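# Set the block above the blue disc, supported by sticks

## Task

Get the block to rest above the blue disc painted on the table, its centre lying over the disc. When finished, neither the block nor any of the three sticks may be in contact with the table, and every post must remain standing close to its original spot. Any number of arms may help. The arrangement has to stay in place by itself with no robot holding it, and the grippers must release and withdraw before the scene is ended.

## Robot and tools

Setup. Three identical i2rt Big YAM arms (arm1, arm2, arm3) are fixed on a table top. Each has six revolute joints, a two-finger gripper and a wrist camera. Approximate foot positions in the scene frame (metres) and heading (degrees counter-clockwise from +x): arm1 at x=+0.62 y=+0.00 z=+0.72 facing +180; arm2 at x=-0.31 y=+0.54 z=+0.72 facing -60; arm3 at x=-0.31 y=-0.54 z=+0.72 facing +60. Reach is about 1.0 m from the joint1 axis. Two fixed room cameras exist: cam_high and cam_low.

Frames. One shared scene frame: origin on the floor, +z up. The hand point is midway between the fingertips; the hand's z axis runs along the fingers and its y axis is the opening direction. With joints 1 and 6 at 0 and the hand level and forward, the wrist camera sits on top of the hand looking at the fingertips.

execute_actions. Arguments: "actions", a list holding either one action or nothing, and optional "cameras" (any of arm1_cam_wrist, arm2_cam_wrist, arm3_cam_wrist, cam_high, cam_low, or "all"; omitted/null/["all"] gives every camera, [] gives none). An action is an object keyed by arm name; each arm's value has a single key "joints", an object mapping joint names to absolute target values (not offsets). Per-arm keys and ranges: joint1_rad -2.879 to 2.879 (base yaw, positive is counter-clockwise from above, 0 points where the foot faces); joint2_rad 0 to 3.141 (shoulder, 0 is upper arm back and about level, larger raises then brings it forward); joint3_rad 0 to 3.019 (elbow, 0 fully folded, larger opens); joint4_rad -1.692 to 1.57 (hand pitch, positive tips fingers up); joint5_rad -1.57 to 1.57 (hand side swing, positive toward the arm's right); joint6_rad -2.094 to 2.094 (hand roll, positive clockwise viewed from behind); gripper_m 0 to 0.093 metres of fingertip gap. Done-tolerances: ±0.045, ±0.14, ±0.09, ±0.055, ±0.03, ±0.035 rad and ±0.003 m. Example: {"arm1": {"joints": {"gripper_m": 0.05}}, "arm2": {"joints": {"joint1_rad": 0.3}}}. All motions in an action begin at once and may finish at different times; each action is capped at 15 s. An unknown key or out-of-range number rejects the entire call and nothing moves. Joints left unnamed keep chasing their earlier targets. Joints move at different speeds, so the hand can sweep a wide arc between postures. An empty list just reports state and images.

wait: "seconds" from 0 to 10; commands nothing new and returns the same as an empty action.

zoom_image: "camera" plus "region" [x0, y0, x1, y1] in pixels of that camera's latest full image, origin at top-left, at most 504 by 504.

finished_scene: "scene" (integer 1 or 2) ends the current scene irreversibly and says whether the goal was met. Replying with no tool call also ends everything.

Results. joint_positions gives each joint's reading. joint_status tells how each commanded motion ended: reached; "off_target" (stopped short, possibly still pushing); "contact_stop" or "time_out" (target dropped, joint holds where it stopped; after time_out a joint may keep a target within 0.375, 0.375, 0.113, 0.225, 0.075, 0.3 rad of its position and keep pushing, listed under on_its_own); "not_followed" after a "joint command not followed" line (a self/inter-arm collision check refused the targets; the arm may retry them on later actions; a gripper target in the same action still runs). on_its_own lists what the call did not command; "held at" is the held target, not the position. "pictures" lists cameras in image order. A reported stop cancels later motion calls in the same reply. To relieve a pushing joint, command its reported position. Tiny target changes may not move a joint; loaded joints sag.

Cameras. Wrist cameras are fisheye 504x504 (e.g. arm1 K fx 236.257, D=[0.12, 0, 0, 0], theta_max_deg=73.8); cam_high is 672x504, fovy 82.566, at about [-0.580689, 0.0117224, 2.08182]; cam_low is 672x504, fovy 41.705, at about [-1.45889, 0.0469863, 1.04434]. Calibrations (OpenCV convention, T_world_to_cam maps scene to camera) may be off by a few degrees and millimetres; wrist poses derive from joint readings and inherit their errors.

Cautions. The arms do not stop on contact and can press very hard; avoid pressing two robots together (ends the run) or hitting them; the collision check ignores fingers, gripper housings and wrist cameras and may react late. Do not knock objects out of the work area. Loose objects may occasionally be nudged. Avoid drops, slips and slams. Holding loads heats motors: a MOTOR HOT line appears from 85 °C, and at 100 °C the arm goes limp and falls (OVER-TEMPERATURE FAULT, joints report "limit_stop_at_motor_heat"; resend targets afterwards). Gripper force is about 50 to 62 N per pad. The robot holds its last command while you think, so keep loads brief. Fewer robot-seconds is better. Finish by opening grippers and moving arms away so the block and sticks stand unsupported.

Each tool is called as a command line: name --argument value for each argument, lists and objects as JSON in quotes; but a table of rows of numbers goes row by row, as --pt "numbers of a row", without its own name.

## Session

execute_actions --actions '[]'

Scene clock: 0.00 s.
Motor temperatures (°C, as the motors report them): arm1=[18 19 16 19 19 17] | arm2=[21 17 18 18 21 18] | arm3=[17 20 18 18 20 19]
arm1.joint_positions: joint1_rad=-0.482 joint2_rad=+0.591 joint3_rad=+1.379 joint4_rad=-1.369 joint5_rad=+0.055 joint6_rad=+0.144 gripper_m=+0.094
arm1.joint_status: not commanded
arm1.hand: x=+0.4349 y=+0.1066 z=+1.3184 quat_wxyz=(-0.110, +0.829, -0.286, -0.468) (m; scene frame)
arm2.joint_positions: joint1_rad=-0.454 joint2_rad=+0.518 joint3_rad=+1.354 joint4_rad=-1.337 joint5_rad=+0.119 joint6_rad=+0.206 gripper_m=+0.094
arm2.joint_status: not commanded
arm2.hand: x=-0.3146 y=+0.3349 z=+1.2932 quat_wxyz=(-0.365, -0.672, -0.538, +0.354) (m; scene frame)
arm3.joint_positions: joint1_rad=+0.412 joint2_rad=+0.518 joint3_rad=+1.453 joint4_rad=-1.416 joint5_rad=-0.207 joint6_rad=+0.254 gripper_m=+0.094
arm3.joint_status: not commanded
arm3.hand: x=-0.3232 y=-0.3636 z=+1.3577 quat_wxyz=(-0.258, +0.534, -0.666, -0.453) (m; scene frame)
pictures: arm1_cam_wrist, arm2_cam_wrist, arm3_cam_wrist, cam_high, cam_low
Images, in order (width x height): arm1_cam_wrist 504x504, arm2_cam_wrist 504x504, arm3_cam_wrist 504x504, cam_high 672x504, cam_low 672x504.

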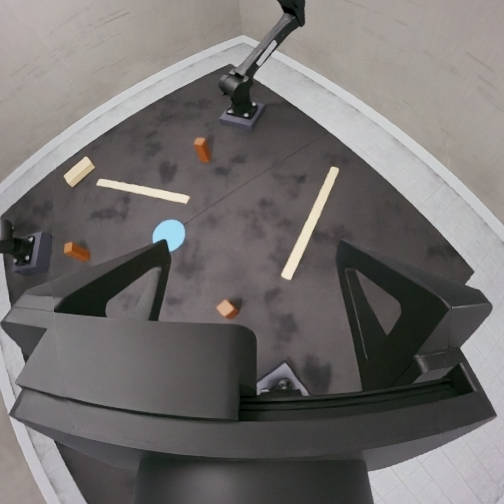

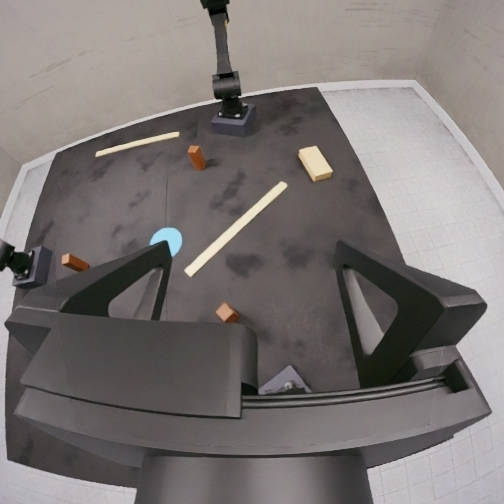

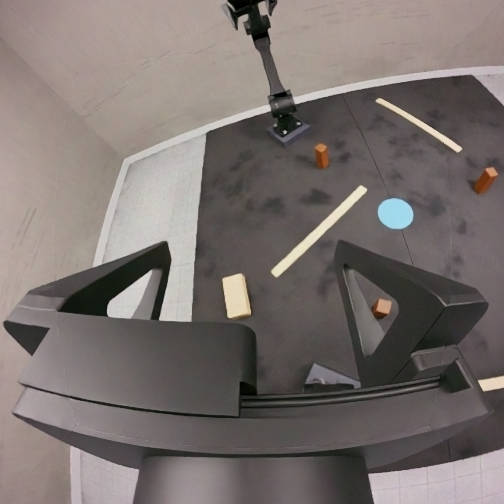

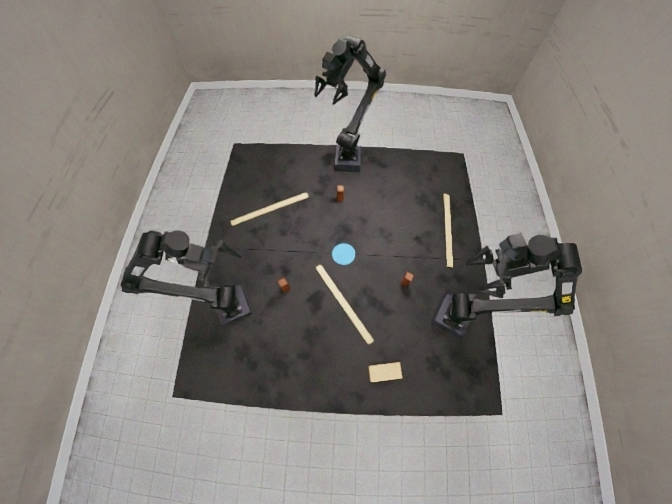

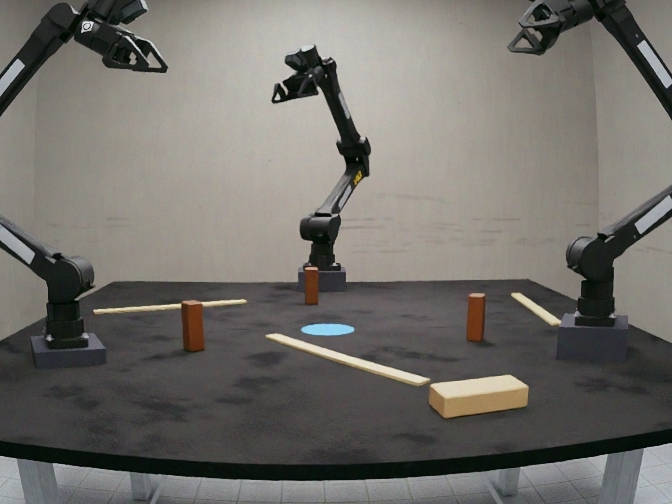

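zoom_image --camera "cam_high" --region '[220, 170, 480, 400]'

zoom_image --camera "cam_low" --region '[80, 250, 580, 430]'

execute_actions --actions '[{"arm1":{"joints":{"joint1_rad":0,"joint2_rad":1.2,"joint3_rad":1.2,"joint4_rad":-1.57,"joint5_rad":0,"joint6_rad":0}},"arm2":{"joints":{"joint1_rad":0,"joint2_rad":0.8,"joint3_rad":0.8,"joint4_rad":-1.2,"joint5_rad":0,"joint6_rad":0}},"arm3":{"joints":{"joint1_rad":0,"joint2_rad":1.4,"joint3_rad":1.0,"joint4_rad":-1.17,"joint5_rad":0,"joint6_rad":0}}}]'

Region (220, 170, 480, 400) of cam_high's 672x504 image, scaled by 1.938, with more detail than that image has; it fills the top 446 rows of this view, and the rest is white.

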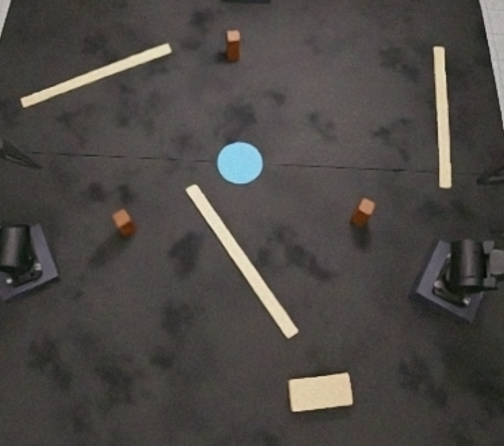

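Region (80, 250, 580, 430) of cam_low's 672x504 image, scaled by 1.008, with more detail than that image has; it fills the top 181 rows of this view, and the rest is white.

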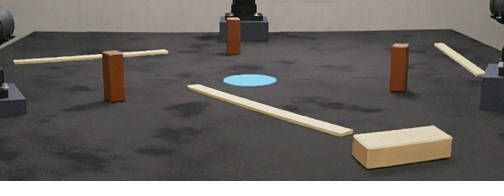

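Scene clock: 2.00 s.
Motor temperatures (°C, as the motors report them): arm1=[18 19 17 19 19 17] | arm2=[21 17 18 18 21 18] | arm3=[17 20 19 18 20 19]
arm1.joint_positions: joint1_rad=-0.002 joint2_rad=+1.201 joint3_rad=+1.197 joint4_rad=-1.555 joint5_rad=+0.002 joint6_rad=+0.014 gripper_m=+0.094
arm1.joint_status: all done
arm1.hand: x=+0.2887 y=+0.0025 z=+1.0455 quat_wxyz=(-0.007, +1.000, -0.014, -0.010) (m; scene frame)
arm2.joint_positions: joint1_rad=-0.002 joint2_rad=+0.800 joint3_rad=+0.805 joint4_rad=-1.202 joint5_rad=+0.001 joint6_rad=+0.008 gripper_m=+0.094
arm2.joint_status: all done
arm2.hand: x=-0.1743 y=+0.2906 z=+0.9709 quat_wxyz=(-0.153, -0.505, -0.844, +0.095) (m; scene frame)
arm3.joint_positions: joint1_rad=+0.000 joint2_rad=+1.392 joint3_rad=+0.973 joint4_rad=-1.181 joint5_rad=-0.003 joint6_rad=+0.013 gripper_m=+0.094
arm3.joint_status: all done
arm3.hand: x=-0.1367 y=-0.2164 z=+0.8965 quat_wxyz=(+0.020, +0.508, -0.861, +0.005) (m; scene frame)
pictures: arm1_cam_wrist, arm2_cam_wrist, arm3_cam_wrist, cam_high, cam_low
camera_calibration (this result's frames):
arm1_cam_wrist: T_world_to_cam=[[0.0161068, 0.999801, 0.0117603, -0.0190453], [0.804207, -0.0199429, 0.594015, -0.850396], [0.594132, -0.000109947, -0.804368, 0.787768], [0, 0, 0, 1]] pos_world=[0.216162, 0.00216873, 1.13903]
arm2_cam_wrist: T_world_to_cam=[[-0.881843, -0.471544, 0.000354459, -0.021037], [-0.455819, 0.852628, 0.255448, -0.568332], [-0.120757, 0.225103, -0.966823, 0.978484], [0, 0, 0, 1]] pos_world=[-0.159449, 0.254397, 1.09121]
arm3_cam_wrist: T_world_to_cam=[[0.874757, -0.484481, -0.00883305, 0.0247805], [-0.380469, -0.698018, 0.606641, -0.735403], [-0.300072, -0.527303, -0.794927, 0.678145], [0, 0, 0, 1]] pos_world=[-0.0979829, -0.143731, 0.98542]
Images, in order (width x height): arm1_cam_wrist 504x504, arm2_cam_wrist 504x504, arm3_cam_wrist 504x504, cam_high 672x504, cam_low 672x504.

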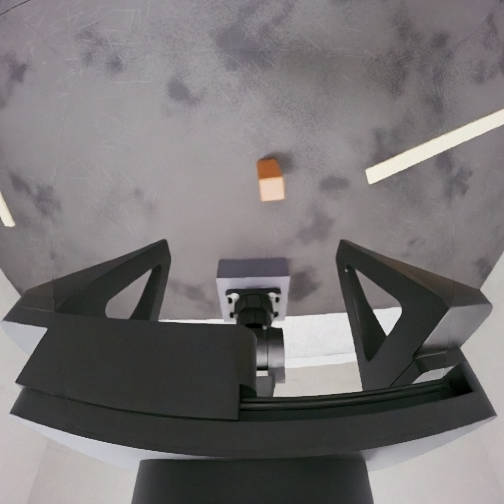

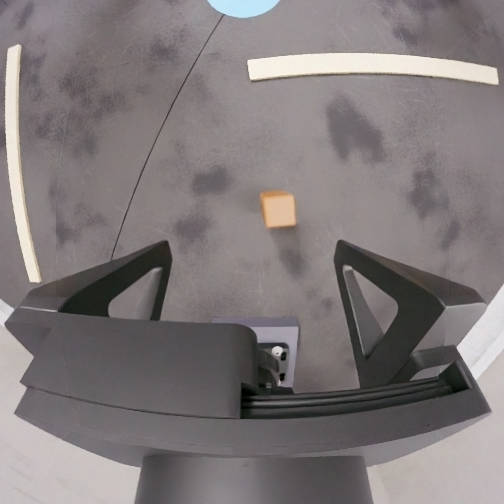

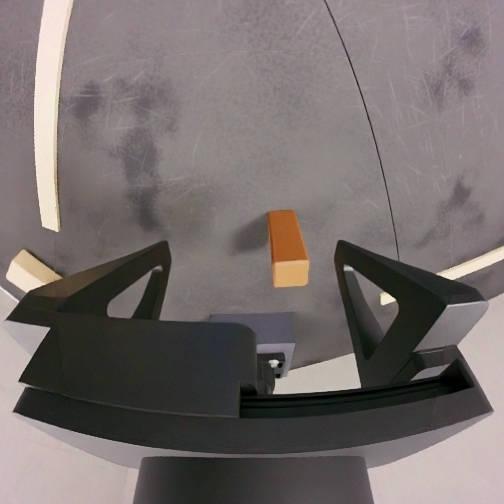

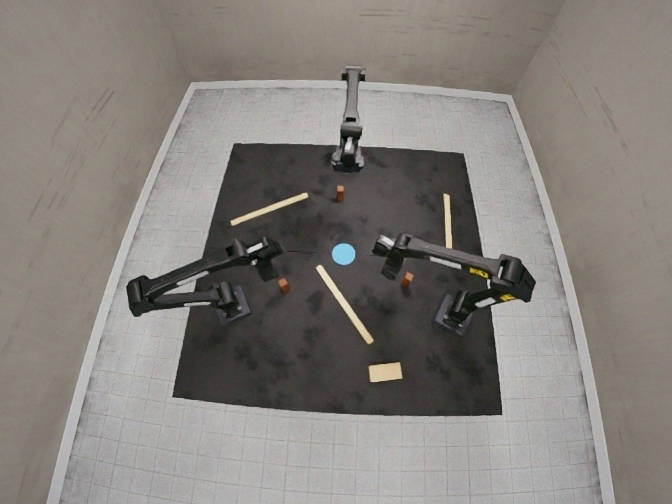

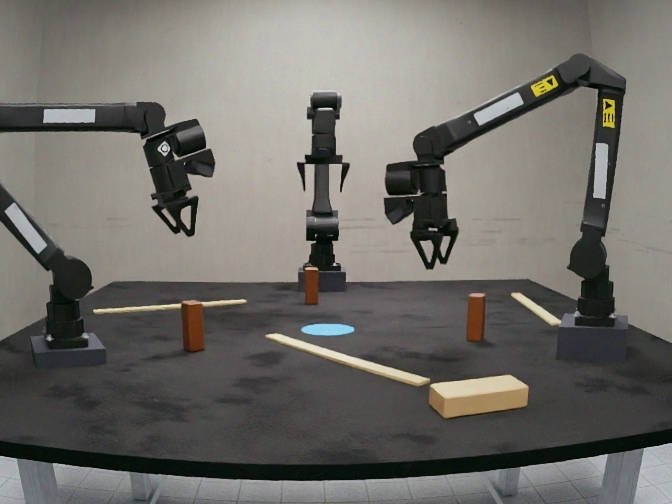

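execute_actions --actions '[{"arm1":{"joints":{"joint1_rad":-0.6,"joint2_rad":1.7,"joint3_rad":1.2,"joint4_rad":-1.07}},"arm2":{"joints":{"joint2_rad":0.8,"joint3_rad":0.8,"joint4_rad":-1.57}},"arm3":{"joints":{"joint1_rad":-0.6,"joint2_rad":1.4,"joint3_rad":1.4,"joint4_rad":-1.57}}}]' --cameras '[]'

execute_actions --actions '[{"arm1":{"joints":{"joint2_rad":2.0,"joint3_rad":1.5}},"arm2":{"joints":{"joint4_rad":-0.6}},"arm3":{"joints":{"joint2_rad":1.8,"joint4_rad":-1.17}}}]'

Scene clock: 4.63 s.
Motor temperatures (°C, as the motors report them): arm1=[18 19 17 19 19 17] | arm2=[21 17 19 18 21 18] | arm3=[17 20 20 18 20 19]
arm1.joint_positions: joint1_rad=-0.611 joint2_rad=+1.711 joint3_rad=+1.197 joint4_rad=-1.086 joint5_rad=+0.000 joint6_rad=+0.013 gripper_m=+0.094
arm1.joint_status: all done
arm1.hand: x=+0.2411 y=+0.2724 z=+0.8504 quat_wxyz=(+0.000, +0.950, -0.313, +0.009) (m; scene frame)
arm2.joint_positions: joint1_rad=-0.002 joint2_rad=+0.800 joint3_rad=+0.805 joint4_rad=-1.559 joint5_rad=+0.001 joint6_rad=+0.008 gripper_m=+0.094
arm2.joint_status: all done
arm2.hand: x=-0.2156 y=+0.3659 z=+0.9551 quat_wxyz=(+0.000, -0.514, -0.858, +0.005) (m; scene frame)
arm3.joint_positions: joint1_rad=-0.606 joint2_rad=+1.406 joint3_rad=+1.358 joint4_rad=-1.555 joint5_rad=-0.001 joint6_rad=+0.011 gripper_m=+0.094
arm3.joint_status: all done
arm3.hand: x=+0.0501 y=-0.3538 z=+1.0315 quat_wxyz=(+0.023, +0.229, -0.973, +0.004) (m; scene frame)
pictures: none
No camera images: the call's "cameras" was empty. Leave "cameras" out to get every camera's image.

Scene clock: 6.13 s.
Motor temperatures (°C, as the motors report them): arm1=[18 19 18 19 19 17] | arm2=[21 17 19 18 21 18] | arm3=[17 20 21 18 20 19]
arm1.joint_positions: joint1_rad=-0.611 joint2_rad=+2.001 joint3_rad=+1.441 joint4_rad=-1.080 joint5_rad=+0.000 joint6_rad=+0.013 gripper_m=+0.094
arm1.joint_status: all done
arm1.hand: x=+0.1752 y=+0.3202 z=+0.7874 quat_wxyz=(+0.006, +0.949, -0.313, +0.028) (m; scene frame)
arm2.joint_positions: joint1_rad=-0.002 joint2_rad=+0.800 joint3_rad=+0.805 joint4_rad=-0.620 joint5_rad=+0.001 joint6_rad=+0.008 gripper_m=+0.094
arm2.joint_status: all done
arm2.hand: x=-0.1199 y=+0.1924 z=+1.0566 quat_wxyz=(-0.390, -0.456, -0.765, +0.234) (m; scene frame)
arm3.joint_positions: joint1_rad=-0.606 joint2_rad=+1.823 joint3_rad=+1.363 joint4_rad=-1.186 joint5_rad=-0.001 joint6_rad=+0.011 gripper_m=+0.094
arm3.joint_status: all done
arm3.hand: x=+0.1415 y=-0.3068 z=+0.8445 quat_wxyz=(+0.044, +0.228, -0.973, +0.009) (m; scene frame)
pictures: arm1_cam_wrist, arm2_cam_wrist, arm3_cam_wrist, cam_high, cam_low
camera_calibration (this result's frames):
arm1_cam_wrist: T_world_to_cam=[[0.583886, 0.811828, 0.00360562, -0.364712], [0.613446, -0.444105, 0.653035, -0.476689], [0.531754, -0.379086, -0.757319, 0.742885], [0, 0, 0, 1]] pos_world=[0.110341, 0.366001, 0.875211]
arm2_cam_wrist: T_world_to_cam=[[-0.879287, -0.47628, -0.00334882, -0.0143005], [-0.450537, 0.834001, -0.318525, 0.128981], [0.1545, -0.278566, -0.947909, 1.19989], [0, 0, 0, 1]] pos_world=[-0.139847, 0.219868, 1.17842]
arm3_cam_wrist: T_world_to_cam=[[0.444833, -0.895613, 0.00117422, -0.336611], [-0.684634, -0.339199, 0.645151, -0.540473], [-0.577407, -0.287789, -0.764054, 0.759361], [0, 0, 0, 1]] pos_world=[0.21817, -0.266265, 0.929275]
Images, in order (width x height): arm1_cam_wrist 504x504, arm2_cam_wrist 504x504, arm3_cam_wrist 504x504, cam_high 672x504, cam_low 672x504.

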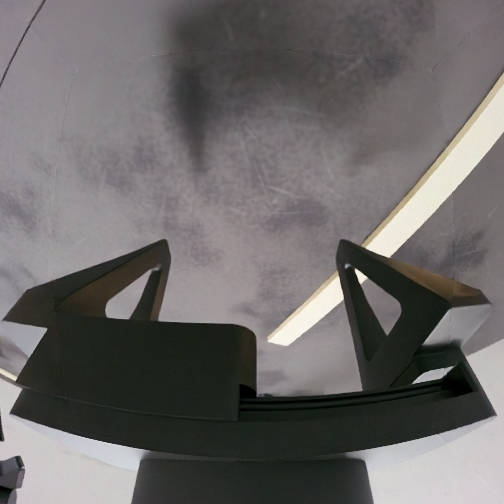

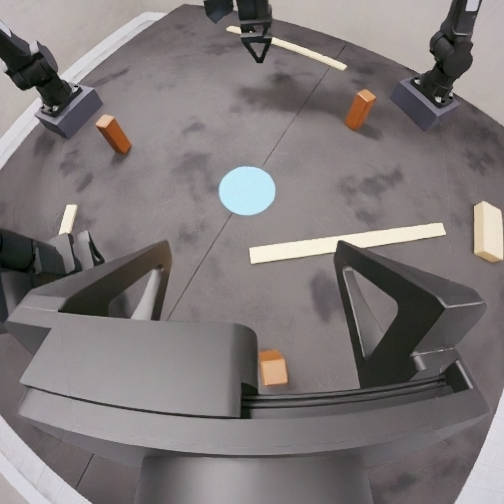

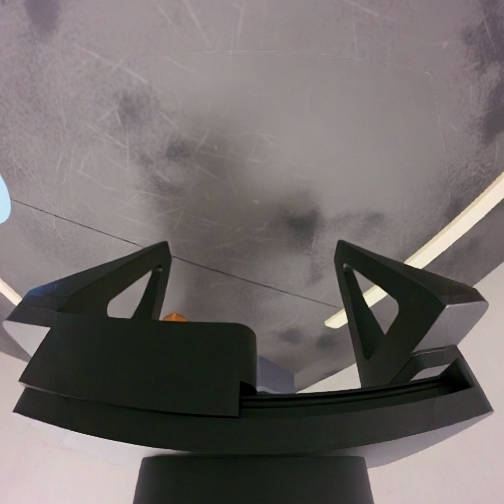

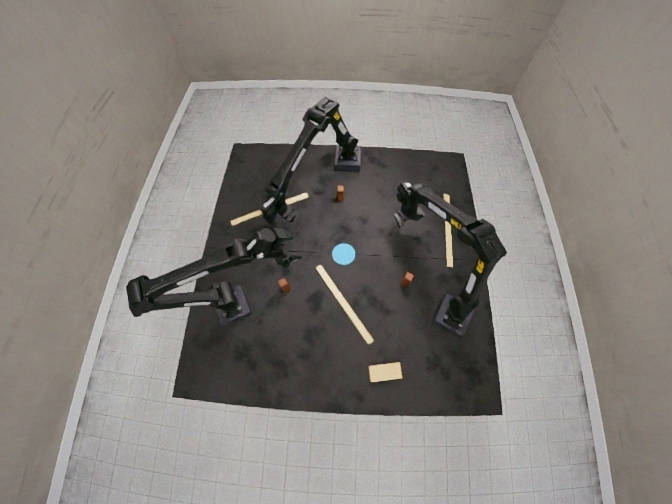

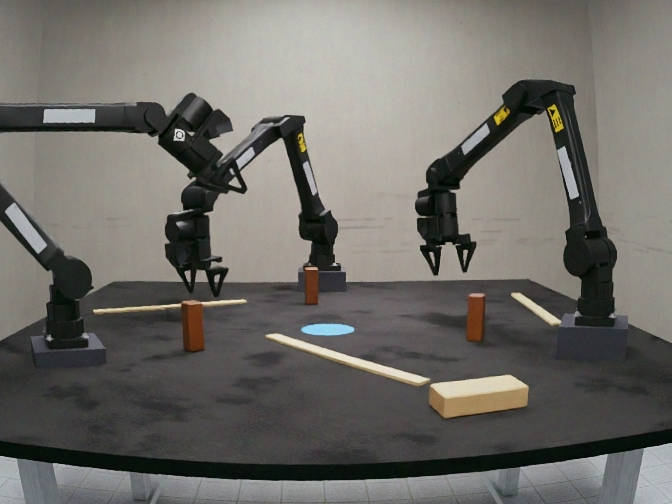

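execute_actions --actions '[{"arm1":{"joints":{"joint1_rad":-0.83,"joint2_rad":1.784,"joint3_rad":1.18,"joint4_rad":-0.946,"joint6_rad":0.26,"gripper_m":0.07}},"arm2":{"joints":{"joint1_rad":-0.27,"joint2_rad":1.84,"joint3_rad":1.33,"joint4_rad":-1.0,"joint6_rad":1.15,"gripper_m":0.07}},"arm3":{"joints":{"joint1_rad":-1.14,"joint2_rad":1.63,"joint3_rad":0.98,"joint4_rad":-0.9,"gripper_m":0.07}}}]'

Scene clock: 12.20 s.
Motor temperatures (°C, as the motors report them): arm1=[18 20 19 19 19 17] | arm2=[21 18 21 18 21 18] | arm3=[17 21 22 18 20 19]
arm1.joint_positions: joint1_rad=-0.835 joint2_rad=+1.782 joint3_rad=+1.183 joint4_rad=-0.963 joint5_rad=+0.002 joint6_rad=+0.245 gripper_m=+0.070
arm1.joint_status: all done
arm1.hand: x=+0.2992 y=+0.3637 z=+0.8141 quat_wxyz=(-0.005, +0.855, -0.519, -0.010) (m; scene frame)
arm2.joint_positions: joint1_rad=-0.275 joint2_rad=+1.852 joint3_rad=+1.299 joint4_rad=-0.991 joint5_rad=+0.000 joint6_rad=+1.141 gripper_m=+0.070
arm2.joint_status: all done
arm2.hand: x=-0.1924 y=+0.0264 z=+0.7753 quat_wxyz=(-0.007, -0.947, -0.322, +0.006) (m; scene frame)
arm3.joint_positions: joint1_rad=-1.149 joint2_rad=+1.633 joint3_rad=+0.967 joint4_rad=-0.916 joint5_rad=+0.000 joint6_rad=+0.010 gripper_m=+0.070
arm3.joint_status: all done
arm3.hand: x=+0.0996 y=-0.5663 z=+0.8031 quat_wxyz=(+0.013, -0.040, -0.999, +0.003) (m; scene frame)
pictures: arm1_cam_wrist, arm2_cam_wrist, arm3_cam_wrist, cam_high, cam_low
camera_calibration (this result's frames):
arm1_cam_wrist: T_world_to_cam=[[0.881564, 0.472051, -0.00356462, -0.432131], [0.382579, -0.710009, 0.591203, -0.33478], [0.276547, -0.522547, -0.806515, 0.882236], [0, 0, 0, 1]] pos_world=[0.265051, 0.427301, 0.907919]
arm2_cam_wrist: T_world_to_cam=[[-0.608618, 0.793329, -0.01462, -0.130711], [0.648222, 0.507753, 0.567447, -0.321711], [0.457595, 0.335881, -0.82328, 0.843709], [0, 0, 0, 1]] pos_world=[-0.25709, -0.0163394, 0.875252]
arm3_cam_wrist: T_world_to_cam=[[-0.0810798, -0.996659, 0.00980737, -0.562168], [-0.800715, 0.0709926, 0.594823, -0.346224], [-0.593533, 0.0403752, -0.803797, 0.848227], [0, 0, 0, 1]] pos_world=[0.180643, -0.569958, 0.893258]
Images, in order (width x height): arm1_cam_wrist 504x504, arm2_cam_wrist 504x504, arm3_cam_wrist 504x504, cam_high 672x504, cam_low 672x504.

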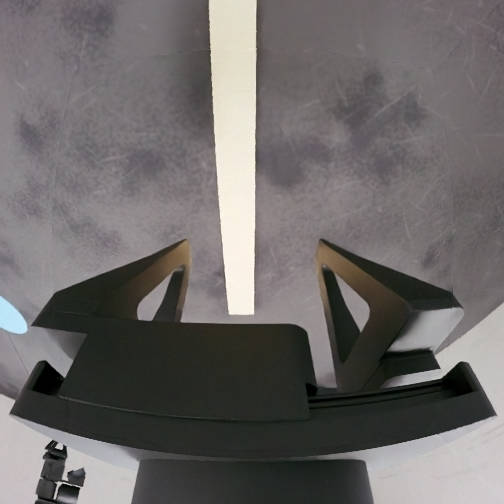

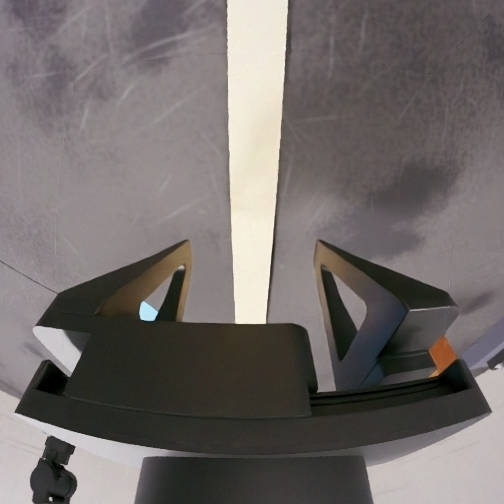

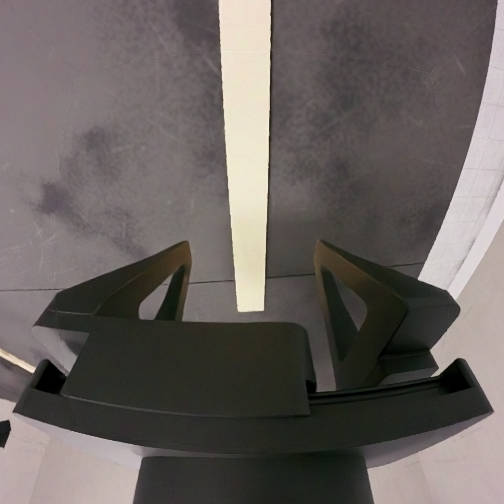

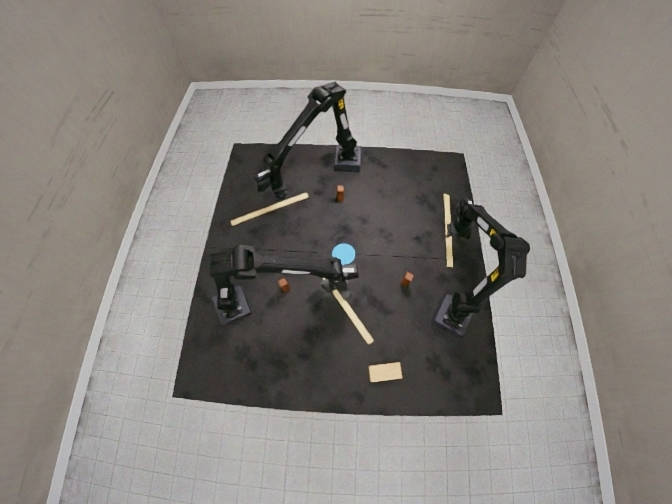

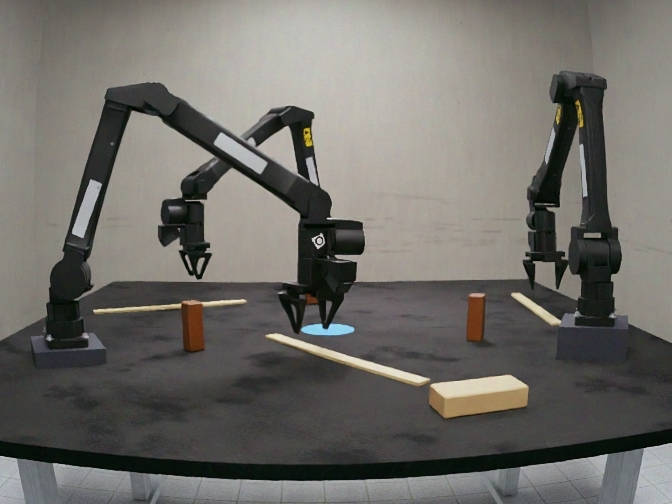

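execute_actions --actions '[{"arm1":{"joints":{"joint1_rad":-0.81,"joint2_rad":1.896,"joint3_rad":1.098,"joint4_rad":-0.77}},"arm2":{"joints":{"joint2_rad":1.915,"joint3_rad":1.28,"joint4_rad":-0.9}},"arm3":{"joints":{"joint2_rad":1.769,"joint3_rad":0.92,"joint4_rad":-0.70}}}]'

Scene clock: 13.70 s.
Motor temperatures (°C, as the motors report them): arm1=[18 20 19 19 19 17] | arm2=[21 18 21 18 21 18] | arm3=[17 21 22 18 20 19]
arm1.joint_positions: joint1_rad=-0.820 joint2_rad=+1.898 joint3_rad=+1.099 joint4_rad=-0.786 joint5_rad=+0.000 joint6_rad=+0.247 gripper_m=+0.070
arm1.joint_status: all done
arm1.hand: x=+0.3028 y=+0.3487 z=+0.7360 quat_wxyz=(-0.001, +0.858, -0.513, +0.001) (m; scene frame)
arm2.joint_positions: joint1_rad=-0.275 joint2_rad=+1.911 joint3_rad=+1.283 joint4_rad=-0.912 joint5_rad=+0.000 joint6_rad=+1.142 gripper_m=+0.070
arm2.joint_status: all done
arm2.hand: x=-0.1917 y=+0.0217 z=+0.7410 quat_wxyz=(-0.010, -0.947, -0.322, +0.006) (m; scene frame)
arm3.joint_positions: joint1_rad=-1.149 joint2_rad=+1.771 joint3_rad=+0.919 joint4_rad=-0.718 joint5_rad=-0.001 joint6_rad=+0.009 gripper_m=+0.070
arm3.joint_status: all done
arm3.hand: x=+0.1036 y=-0.5668 z=+0.7357 quat_wxyz=(+0.006, -0.040, -0.999, +0.002) (m; scene frame)
pictures: arm1_cam_wrist, arm2_cam_wrist, arm3_cam_wrist, cam_high, cam_low
camera_calibration (this result's frames):
arm1_cam_wrist: T_world_to_cam=[[0.875227, 0.483713, 0.000527663, -0.433649], [0.383168, -0.693968, 0.609583, -0.319921], [0.295229, -0.533321, -0.792722, 0.798368], [0, 0, 0, 1]] pos_world=[0.266424, 0.413533, 0.828131]
arm2_cam_wrist: T_world_to_cam=[[-0.608035, 0.793679, -0.0191455, -0.123544], [0.647942, 0.510033, 0.565718, -0.299145], [0.458763, 0.331571, -0.824377, 0.817893], [0, 0, 0, 1]] pos_world=[-0.25651, -0.0205614, 0.841118]
arm3_cam_wrist: T_world_to_cam=[[-0.0803933, -0.996733, 0.00775745, -0.560298], [-0.808255, 0.0697418, 0.584687, -0.295392], [-0.583318, 0.0407349, -0.811222, 0.800955], [0, 0, 0, 1]] pos_world=[0.183415, -0.570493, 0.82681]
Images, in order (width x height): arm1_cam_wrist 504x504, arm2_cam_wrist 504x504, arm3_cam_wrist 504x504, cam_high 672x504, cam_low 672x504.

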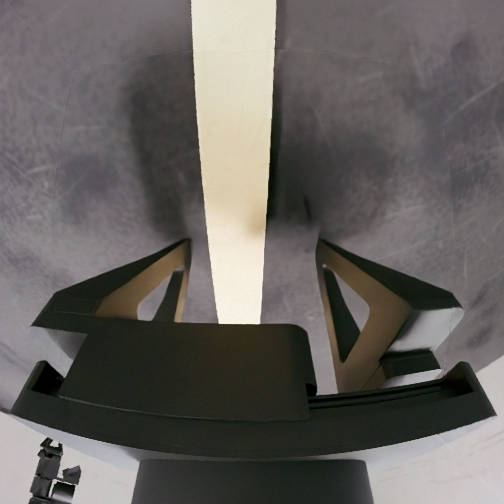

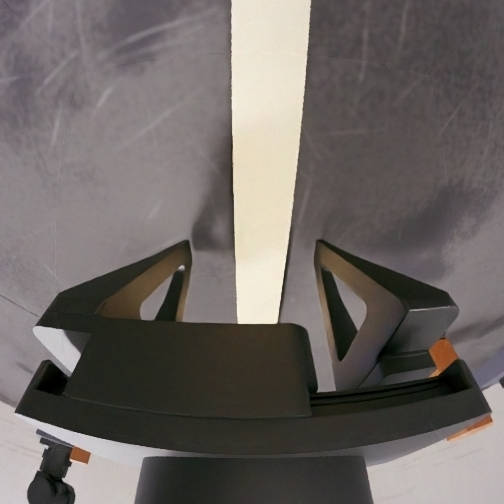

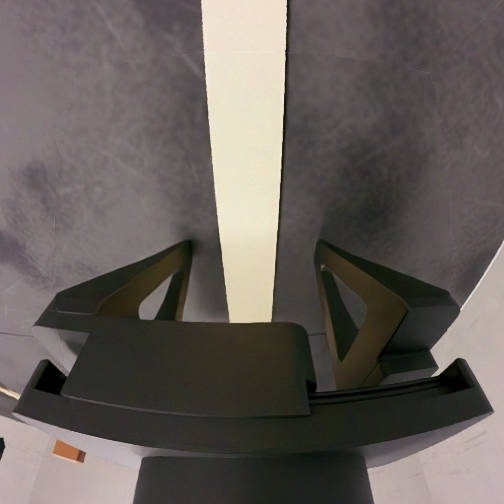

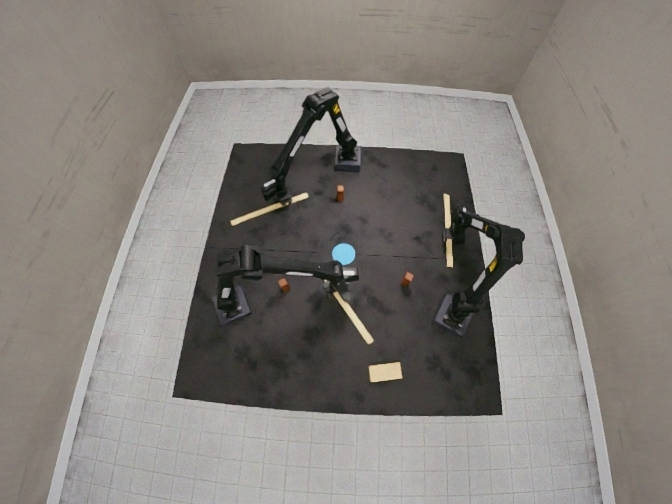

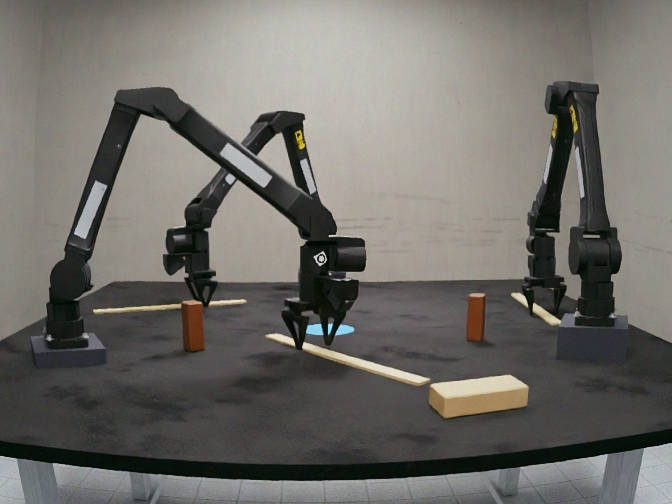

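execute_actions --actions '[{"arm1":{"joints":{"joint1_rad":-0.79,"joint2_rad":1.922}},"arm2":{"joints":{"joint1_rad":-0.29,"joint2_rad":1.95,"joint4_rad":-0.87}},"arm3":{"joints":{"joint2_rad":1.797}}}]' --cameras '[]'

execute_actions --actions '[{"arm1":{"joints":{"gripper_m":0.02}},"arm2":{"joints":{"gripper_m":0.02}},"arm3":{"joints":{"gripper_m":0.02}}}]'

Scene clock: 14.60 s.
Motor temperatures (°C, as the motors report them): arm1=[18 20 19 19 19 17] | arm2=[21 18 21 18 21 18] | arm3=[17 21 22 18 20 19]
arm1.joint_positions: joint1_rad=-0.800 joint2_rad=+1.900 joint3_rad=+1.099 joint4_rad=-0.786 joint5_rad=+0.000 joint6_rad=+0.247 gripper_m=+0.070
arm1.joint_status: all done
arm1.hand: x=+0.2962 y=+0.3422 z=+0.7353 quat_wxyz=(-0.001, +0.863, -0.505, +0.002) (m; scene frame)
arm2.joint_positions: joint1_rad=-0.280 joint2_rad=+1.924 joint3_rad=+1.283 joint4_rad=-0.882 joint5_rad=-0.001 joint6_rad=+1.144 gripper_m=+0.070
arm2.joint_status: all done
arm2.hand: x=-0.1931 y=+0.0157 z=+0.7347 quat_wxyz=(-0.018, -0.948, -0.319, +0.007) (m; scene frame)
arm3.joint_positions: joint1_rad=-1.149 joint2_rad=+1.771 joint3_rad=+0.919 joint4_rad=-0.718 joint5_rad=-0.001 joint6_rad=+0.009 gripper_m=+0.070
arm3.joint_status: all done
arm3.hand: x=+0.1034 y=-0.5668 z=+0.7354 quat_wxyz=(+0.007, -0.040, -0.999, +0.002) (m; scene frame)
pictures: none
No camera images: the call's "cameras" was empty. Leave "cameras" out to get every camera's image.

Scene clock: 15.20 s.
Motor temperatures (°C, as the motors report them): arm1=[18 20 19 19 19 17] | arm2=[21 18 21 18 21 18] | arm3=[17 21 22 18 20 19]
arm1.joint_positions: joint1_rad=-0.800 joint2_rad=+1.901 joint3_rad=+1.099 joint4_rad=-0.786 joint5_rad=+0.000 joint6_rad=+0.248 gripper_m=+0.027
arm1.joint_status: gripper_m off_target (ended at +0.027, target +0.020)
arm1.hand: x=+0.2964 y=+0.3421 z=+0.7348 quat_wxyz=(-0.001, +0.863, -0.505, +0.002) (m; scene frame)
arm2.joint_positions: joint1_rad=-0.285 joint2_rad=+1.924 joint3_rad=+1.283 joint4_rad=-0.881 joint5_rad=+0.001 joint6_rad=+1.144 gripper_m=+0.027
arm2.joint_status: gripper_m off_target (ended at +0.027, target +0.020)
arm2.hand: x=-0.1958 y=+0.0149 z=+0.7347 quat_wxyz=(-0.018, -0.948, -0.316, +0.008) (m; scene frame)
arm3.joint_positions: joint1_rad=-1.147 joint2_rad=+1.773 joint3_rad=+0.919 joint4_rad=-0.718 joint5_rad=-0.002 joint6_rad=+0.009 gripper_m=+0.027
arm3.joint_status: gripper_m off_target (ended at +0.027, target +0.020)
arm3.hand: x=+0.1033 y=-0.5658 z=+0.7348 quat_wxyz=(+0.007, -0.039, -0.999, +0.002) (m; scene frame)
pictures: arm1_cam_wrist, arm2_cam_wrist, arm3_cam_wrist, cam_high, cam_low
camera_calibration (this result's frames):
arm1_cam_wrist: T_world_to_cam=[[0.865844, 0.500311, 0.00141881, -0.428436], [0.395066, -0.685441, 0.611631, -0.329235], [0.306979, -0.529017, -0.791142, 0.789656], [0, 0, 0, 1]] pos_world=[0.258621, 0.406422, 0.826708]
arm2_cam_wrist: T_world_to_cam=[[-0.59866, 0.800249, -0.0347421, -0.107679], [0.652373, 0.512284, 0.558546, -0.28335], [0.464774, 0.311715, -0.828746, 0.821502], [0, 0, 0, 1]] pos_world=[-0.261426, -0.0247487, 0.835339]
arm3_cam_wrist: T_world_to_cam=[[-0.0781141, -0.996917, 0.00736325, -0.559334], [-0.807307, 0.0675871, 0.586249, -0.297604], [-0.58494, 0.0398499, -0.810097, 0.798876], [0, 0, 0, 1]] pos_world=[0.183345, -0.56933, 0.825756]
Images, in order (width x height): arm1_cam_wrist 504x504, arm2_cam_wrist 504x504, arm3_cam_wrist 504x504, cam_high 672x504, cam_low 672x504.

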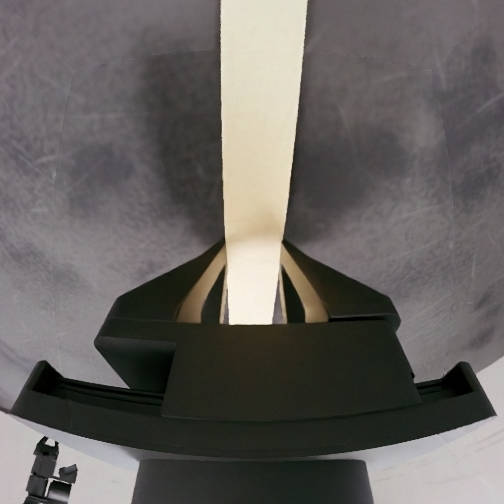

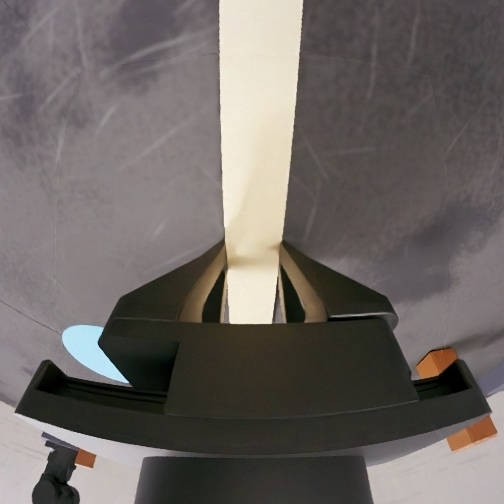

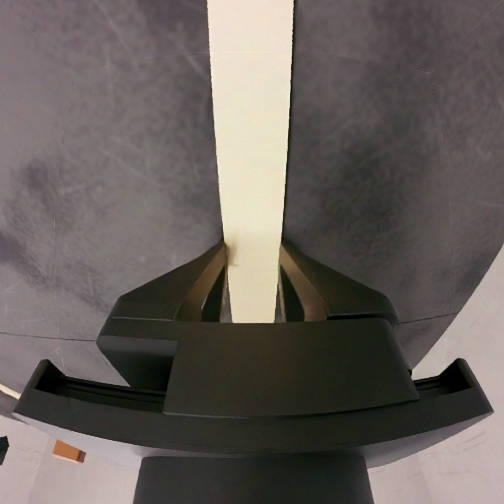

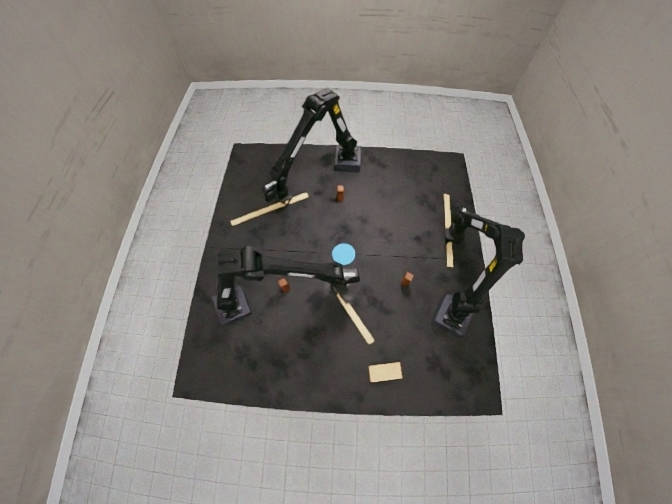

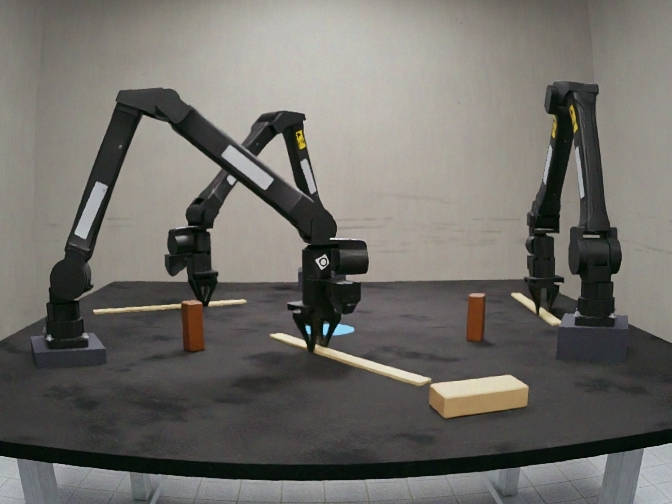

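execute_actions --actions '[{"arm1":{"joints":{"joint2_rad":1.55,"joint4_rad":-1.05}},"arm2":{"joints":{"joint2_rad":1.55,"joint4_rad":-1.2}},"arm3":{"joints":{"joint2_rad":1.35,"joint4_rad":-1.05}}}]' --cameras '["cam_low"]'

execute_actions --actions '[{"arm1":{"joints":{"joint2_rad":1.1,"joint3_rad":0.75,"joint4_rad":-1.05}},"arm2":{"joints":{"joint1_rad":-0.07,"joint2_rad":1.2,"joint3_rad":0.86,"joint4_rad":-1.05,"joint6_rad":-0.107}},"arm3":{"joints":{"joint2_rad":1.2,"joint3_rad":0.82,"joint4_rad":-1.03}}}]' --cameras '["cam_low"]'

execute_actions --actions '[{"arm1":{"joints":{"joint1_rad":-0.09,"joint6_rad":-0.09}},"arm3":{"joints":{"joint1_rad":-0.13,"joint6_rad":-0.077}}}]'

Scene clock: 17.80 s.
Motor temperatures (°C, as the motors report them): arm1=[18 20 19 19 19 17] | arm2=[21 18 21 18 21 18] | arm3=[17 21 22 18 20 19]
arm1.joint_positions: joint1_rad=-0.800 joint2_rad=+1.539 joint3_rad=+1.095 joint4_rad=-1.037 joint5_rad=+0.000 joint6_rad=+0.248 gripper_m=+0.027
arm1.joint_status: all done
arm1.hand: x=+0.3152 y=+0.3216 z=+0.8902 quat_wxyz=(-0.016, +0.862, -0.505, -0.049) (m; scene frame)
arm2.joint_positions: joint1_rad=-0.285 joint2_rad=+1.548 joint3_rad=+1.272 joint4_rad=-1.191 joint5_rad=+0.001 joint6_rad=+1.144 gripper_m=+0.027
arm2.joint_status: all done
arm2.hand: x=-0.2065 y=+0.0725 z=+0.9089 quat_wxyz=(-0.046, -0.947, -0.316, +0.011) (m; scene frame)
arm3.joint_positions: joint1_rad=-1.147 joint2_rad=+1.345 joint3_rad=+0.910 joint4_rad=-1.036 joint5_rad=-0.002 joint6_rad=+0.009 gripper_m=+0.027
arm3.joint_status: all done
arm3.hand: x=+0.0646 y=-0.5622 z=+0.8906 quat_wxyz=(-0.043, -0.039, -0.998, +0.003) (m; scene frame)
pictures: cam_low
Images, in order (width x height): cam_low 672x504.

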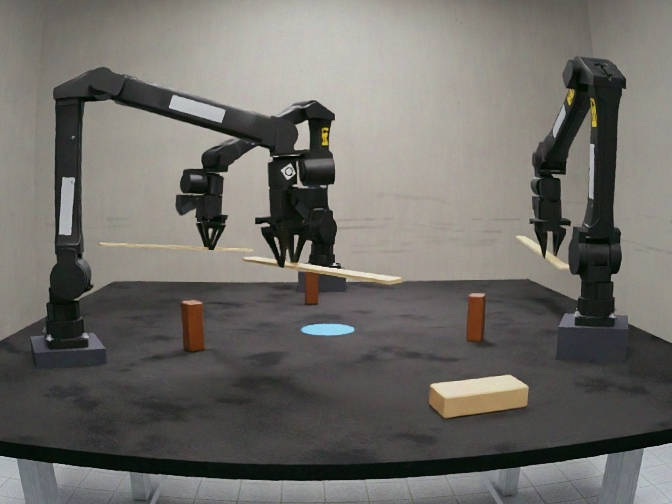

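Scene clock: 19.80 s.
Motor temperatures (°C, as the motors report them): arm1=[18 20 19 19 19 17] | arm2=[21 18 21 18 21 18] | arm3=[17 21 22 18 20 19]
arm1.joint_positions: joint1_rad=-0.800 joint2_rad=+1.106 joint3_rad=+0.757 joint4_rad=-1.041 joint5_rad=+0.000 joint6_rad=+0.248 gripper_m=+0.027
arm1.joint_status: all done
arm1.hand: x=+0.4039 y=+0.2280 z=+0.9135 quat_wxyz=(-0.028, +0.859, -0.503, -0.093) (m; scene frame)
arm2.joint_positions: joint1_rad=-0.064 joint2_rad=+1.195 joint3_rad=+0.860 joint4_rad=-1.065 joint5_rad=-0.002 joint6_rad=-0.098 gripper_m=+0.027
arm2.joint_status: all done
arm2.hand: x=-0.1605 y=+0.2201 z=+0.8874 quat_wxyz=(-0.063, -0.493, -0.867, +0.048) (m; scene frame)
arm3.joint_positions: joint1_rad=-1.147 joint2_rad=+1.203 joint3_rad=+0.805 joint4_rad=-1.036 joint5_rad=-0.002 joint6_rad=+0.009 gripper_m=+0.027
arm3.joint_status: all done
arm3.hand: x=+0.0254 y=-0.5595 z=+0.8983 quat_wxyz=(-0.061, -0.038, -0.997, +0.004) (m; scene frame)
pictures: cam_low
Images, in order (width x height): cam_low 672x504.

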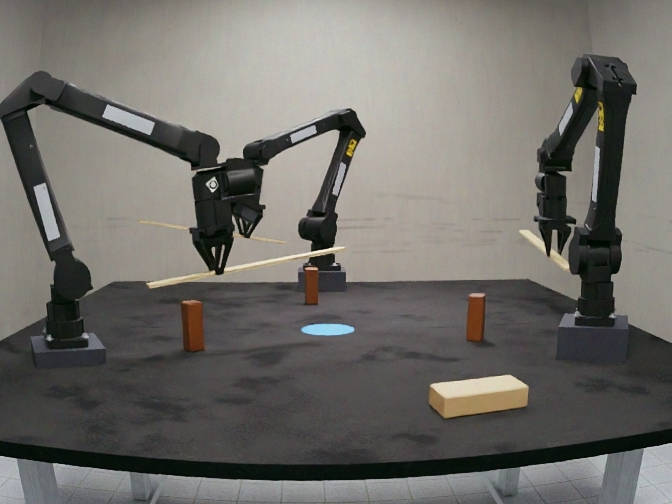

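Scene clock: 21.30 s.
Motor temperatures (°C, as the motors report them): arm1=[18 20 19 19 19 17] | arm2=[21 18 21 18 21 18] | arm3=[17 21 22 18 20 19]
arm1.joint_positions: joint1_rad=-0.095 joint2_rad=+1.106 joint3_rad=+0.757 joint4_rad=-1.041 joint5_rad=+0.000 joint6_rad=-0.076 gripper_m=+0.027
arm1.joint_status: all done
arm1.hand: x=+0.3068 y=+0.0326 z=+0.9119 quat_wxyz=(-0.014, +0.995, -0.015, -0.094) (m; scene frame)
arm2.joint_positions: joint1_rad=-0.064 joint2_rad=+1.195 joint3_rad=+0.860 joint4_rad=-1.065 joint5_rad=-0.002 joint6_rad=-0.098 gripper_m=+0.027
arm2.joint_status: not commanded
arm2.hand: x=-0.1605 y=+0.2201 z=+0.8874 quat_wxyz=(-0.063, -0.493, -0.867, +0.048) (m; scene frame)
arm3.joint_positions: joint1_rad=-0.132 joint2_rad=+1.203 joint3_rad=+0.805 joint4_rad=-1.036 joint5_rad=-0.001 joint6_rad=-0.067 gripper_m=+0.027
arm3.joint_status: all done
arm3.hand: x=-0.1125 y=-0.2651 z=+0.8988 quat_wxyz=(-0.054, +0.484, -0.873, -0.031) (m; scene frame)
pictures: arm1_cam_wrist, arm2_cam_wrist, arm3_cam_wrist, cam_high, cam_low
camera_calibration (this result's frames):
arm1_cam_wrist: T_world_to_cam=[[0.0195286, 0.999486, 0.0254165, -0.0614186], [0.892183, -0.0288944, 0.45075, -0.681086], [0.451252, 0.0138736, -0.892289, 0.793116], [0, 0, 0, 1]] pos_world=[0.250957, 0.0307041, 1.01625]
arm2_cam_wrist: T_world_to_cam=[[-0.860847, -0.508597, 0.0165015, -0.0449017], [-0.448976, 0.774397, 0.445792, -0.631221], [-0.239507, 0.37635, -0.894985, 0.799213], [0, 0, 0, 1]] pos_world=[-0.130639, 0.165195, 0.997418]
arm3_cam_wrist: T_world_to_cam=[[0.847634, -0.530576, 0.00222307, -0.0452053], [-0.469677, -0.74838, 0.468328, -0.660718], [-0.24682, -0.398015, -0.883552, 0.781515], [0, 0, 0, 1]] pos_world=[-0.0791128, -0.207399, 1.00004]
Images, in order (width x height): arm1_cam_wrist 504x504, arm2_cam_wrist 504x504, arm3_cam_wrist 504x504, cam_high 672x504, cam_low 672x504.

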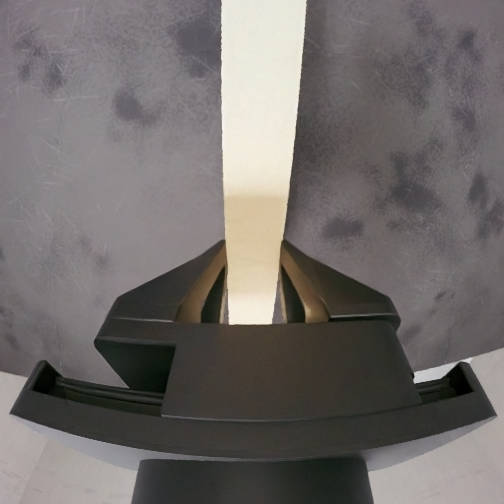

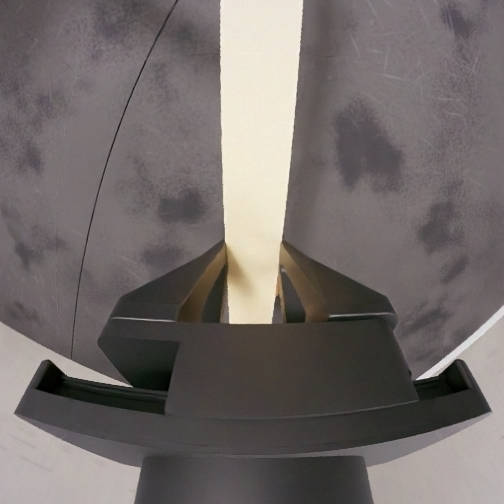

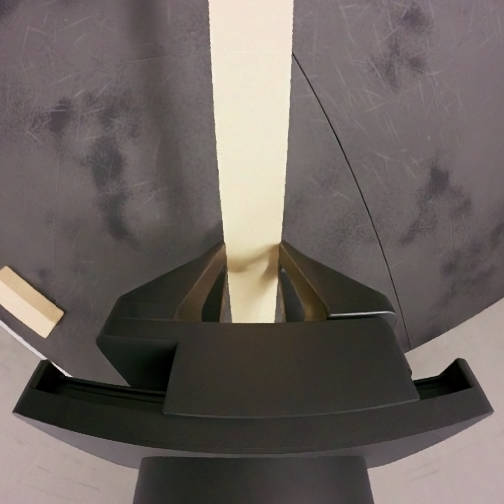

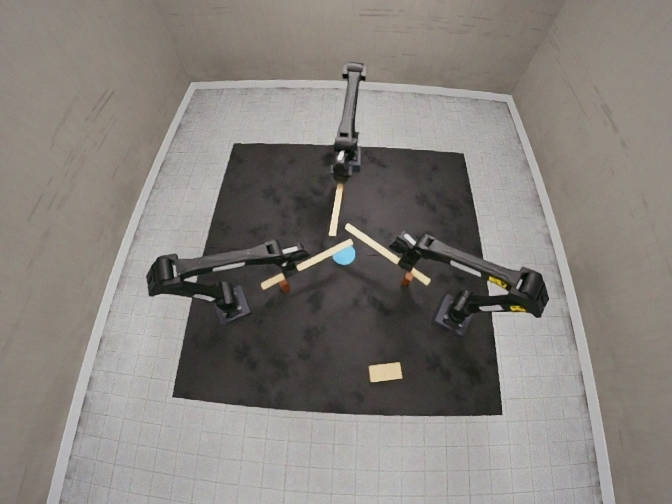

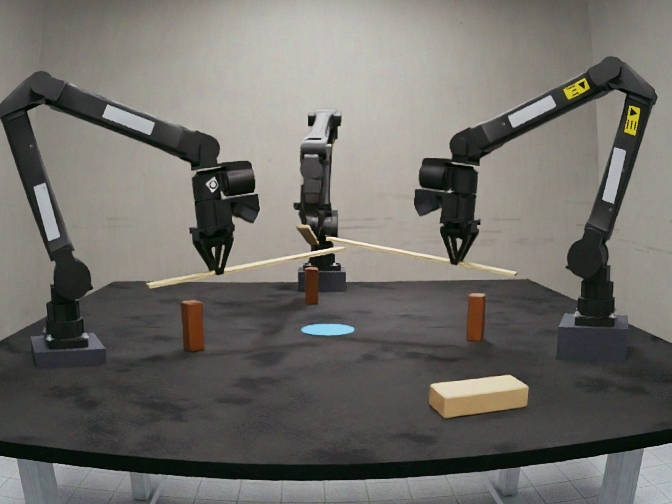

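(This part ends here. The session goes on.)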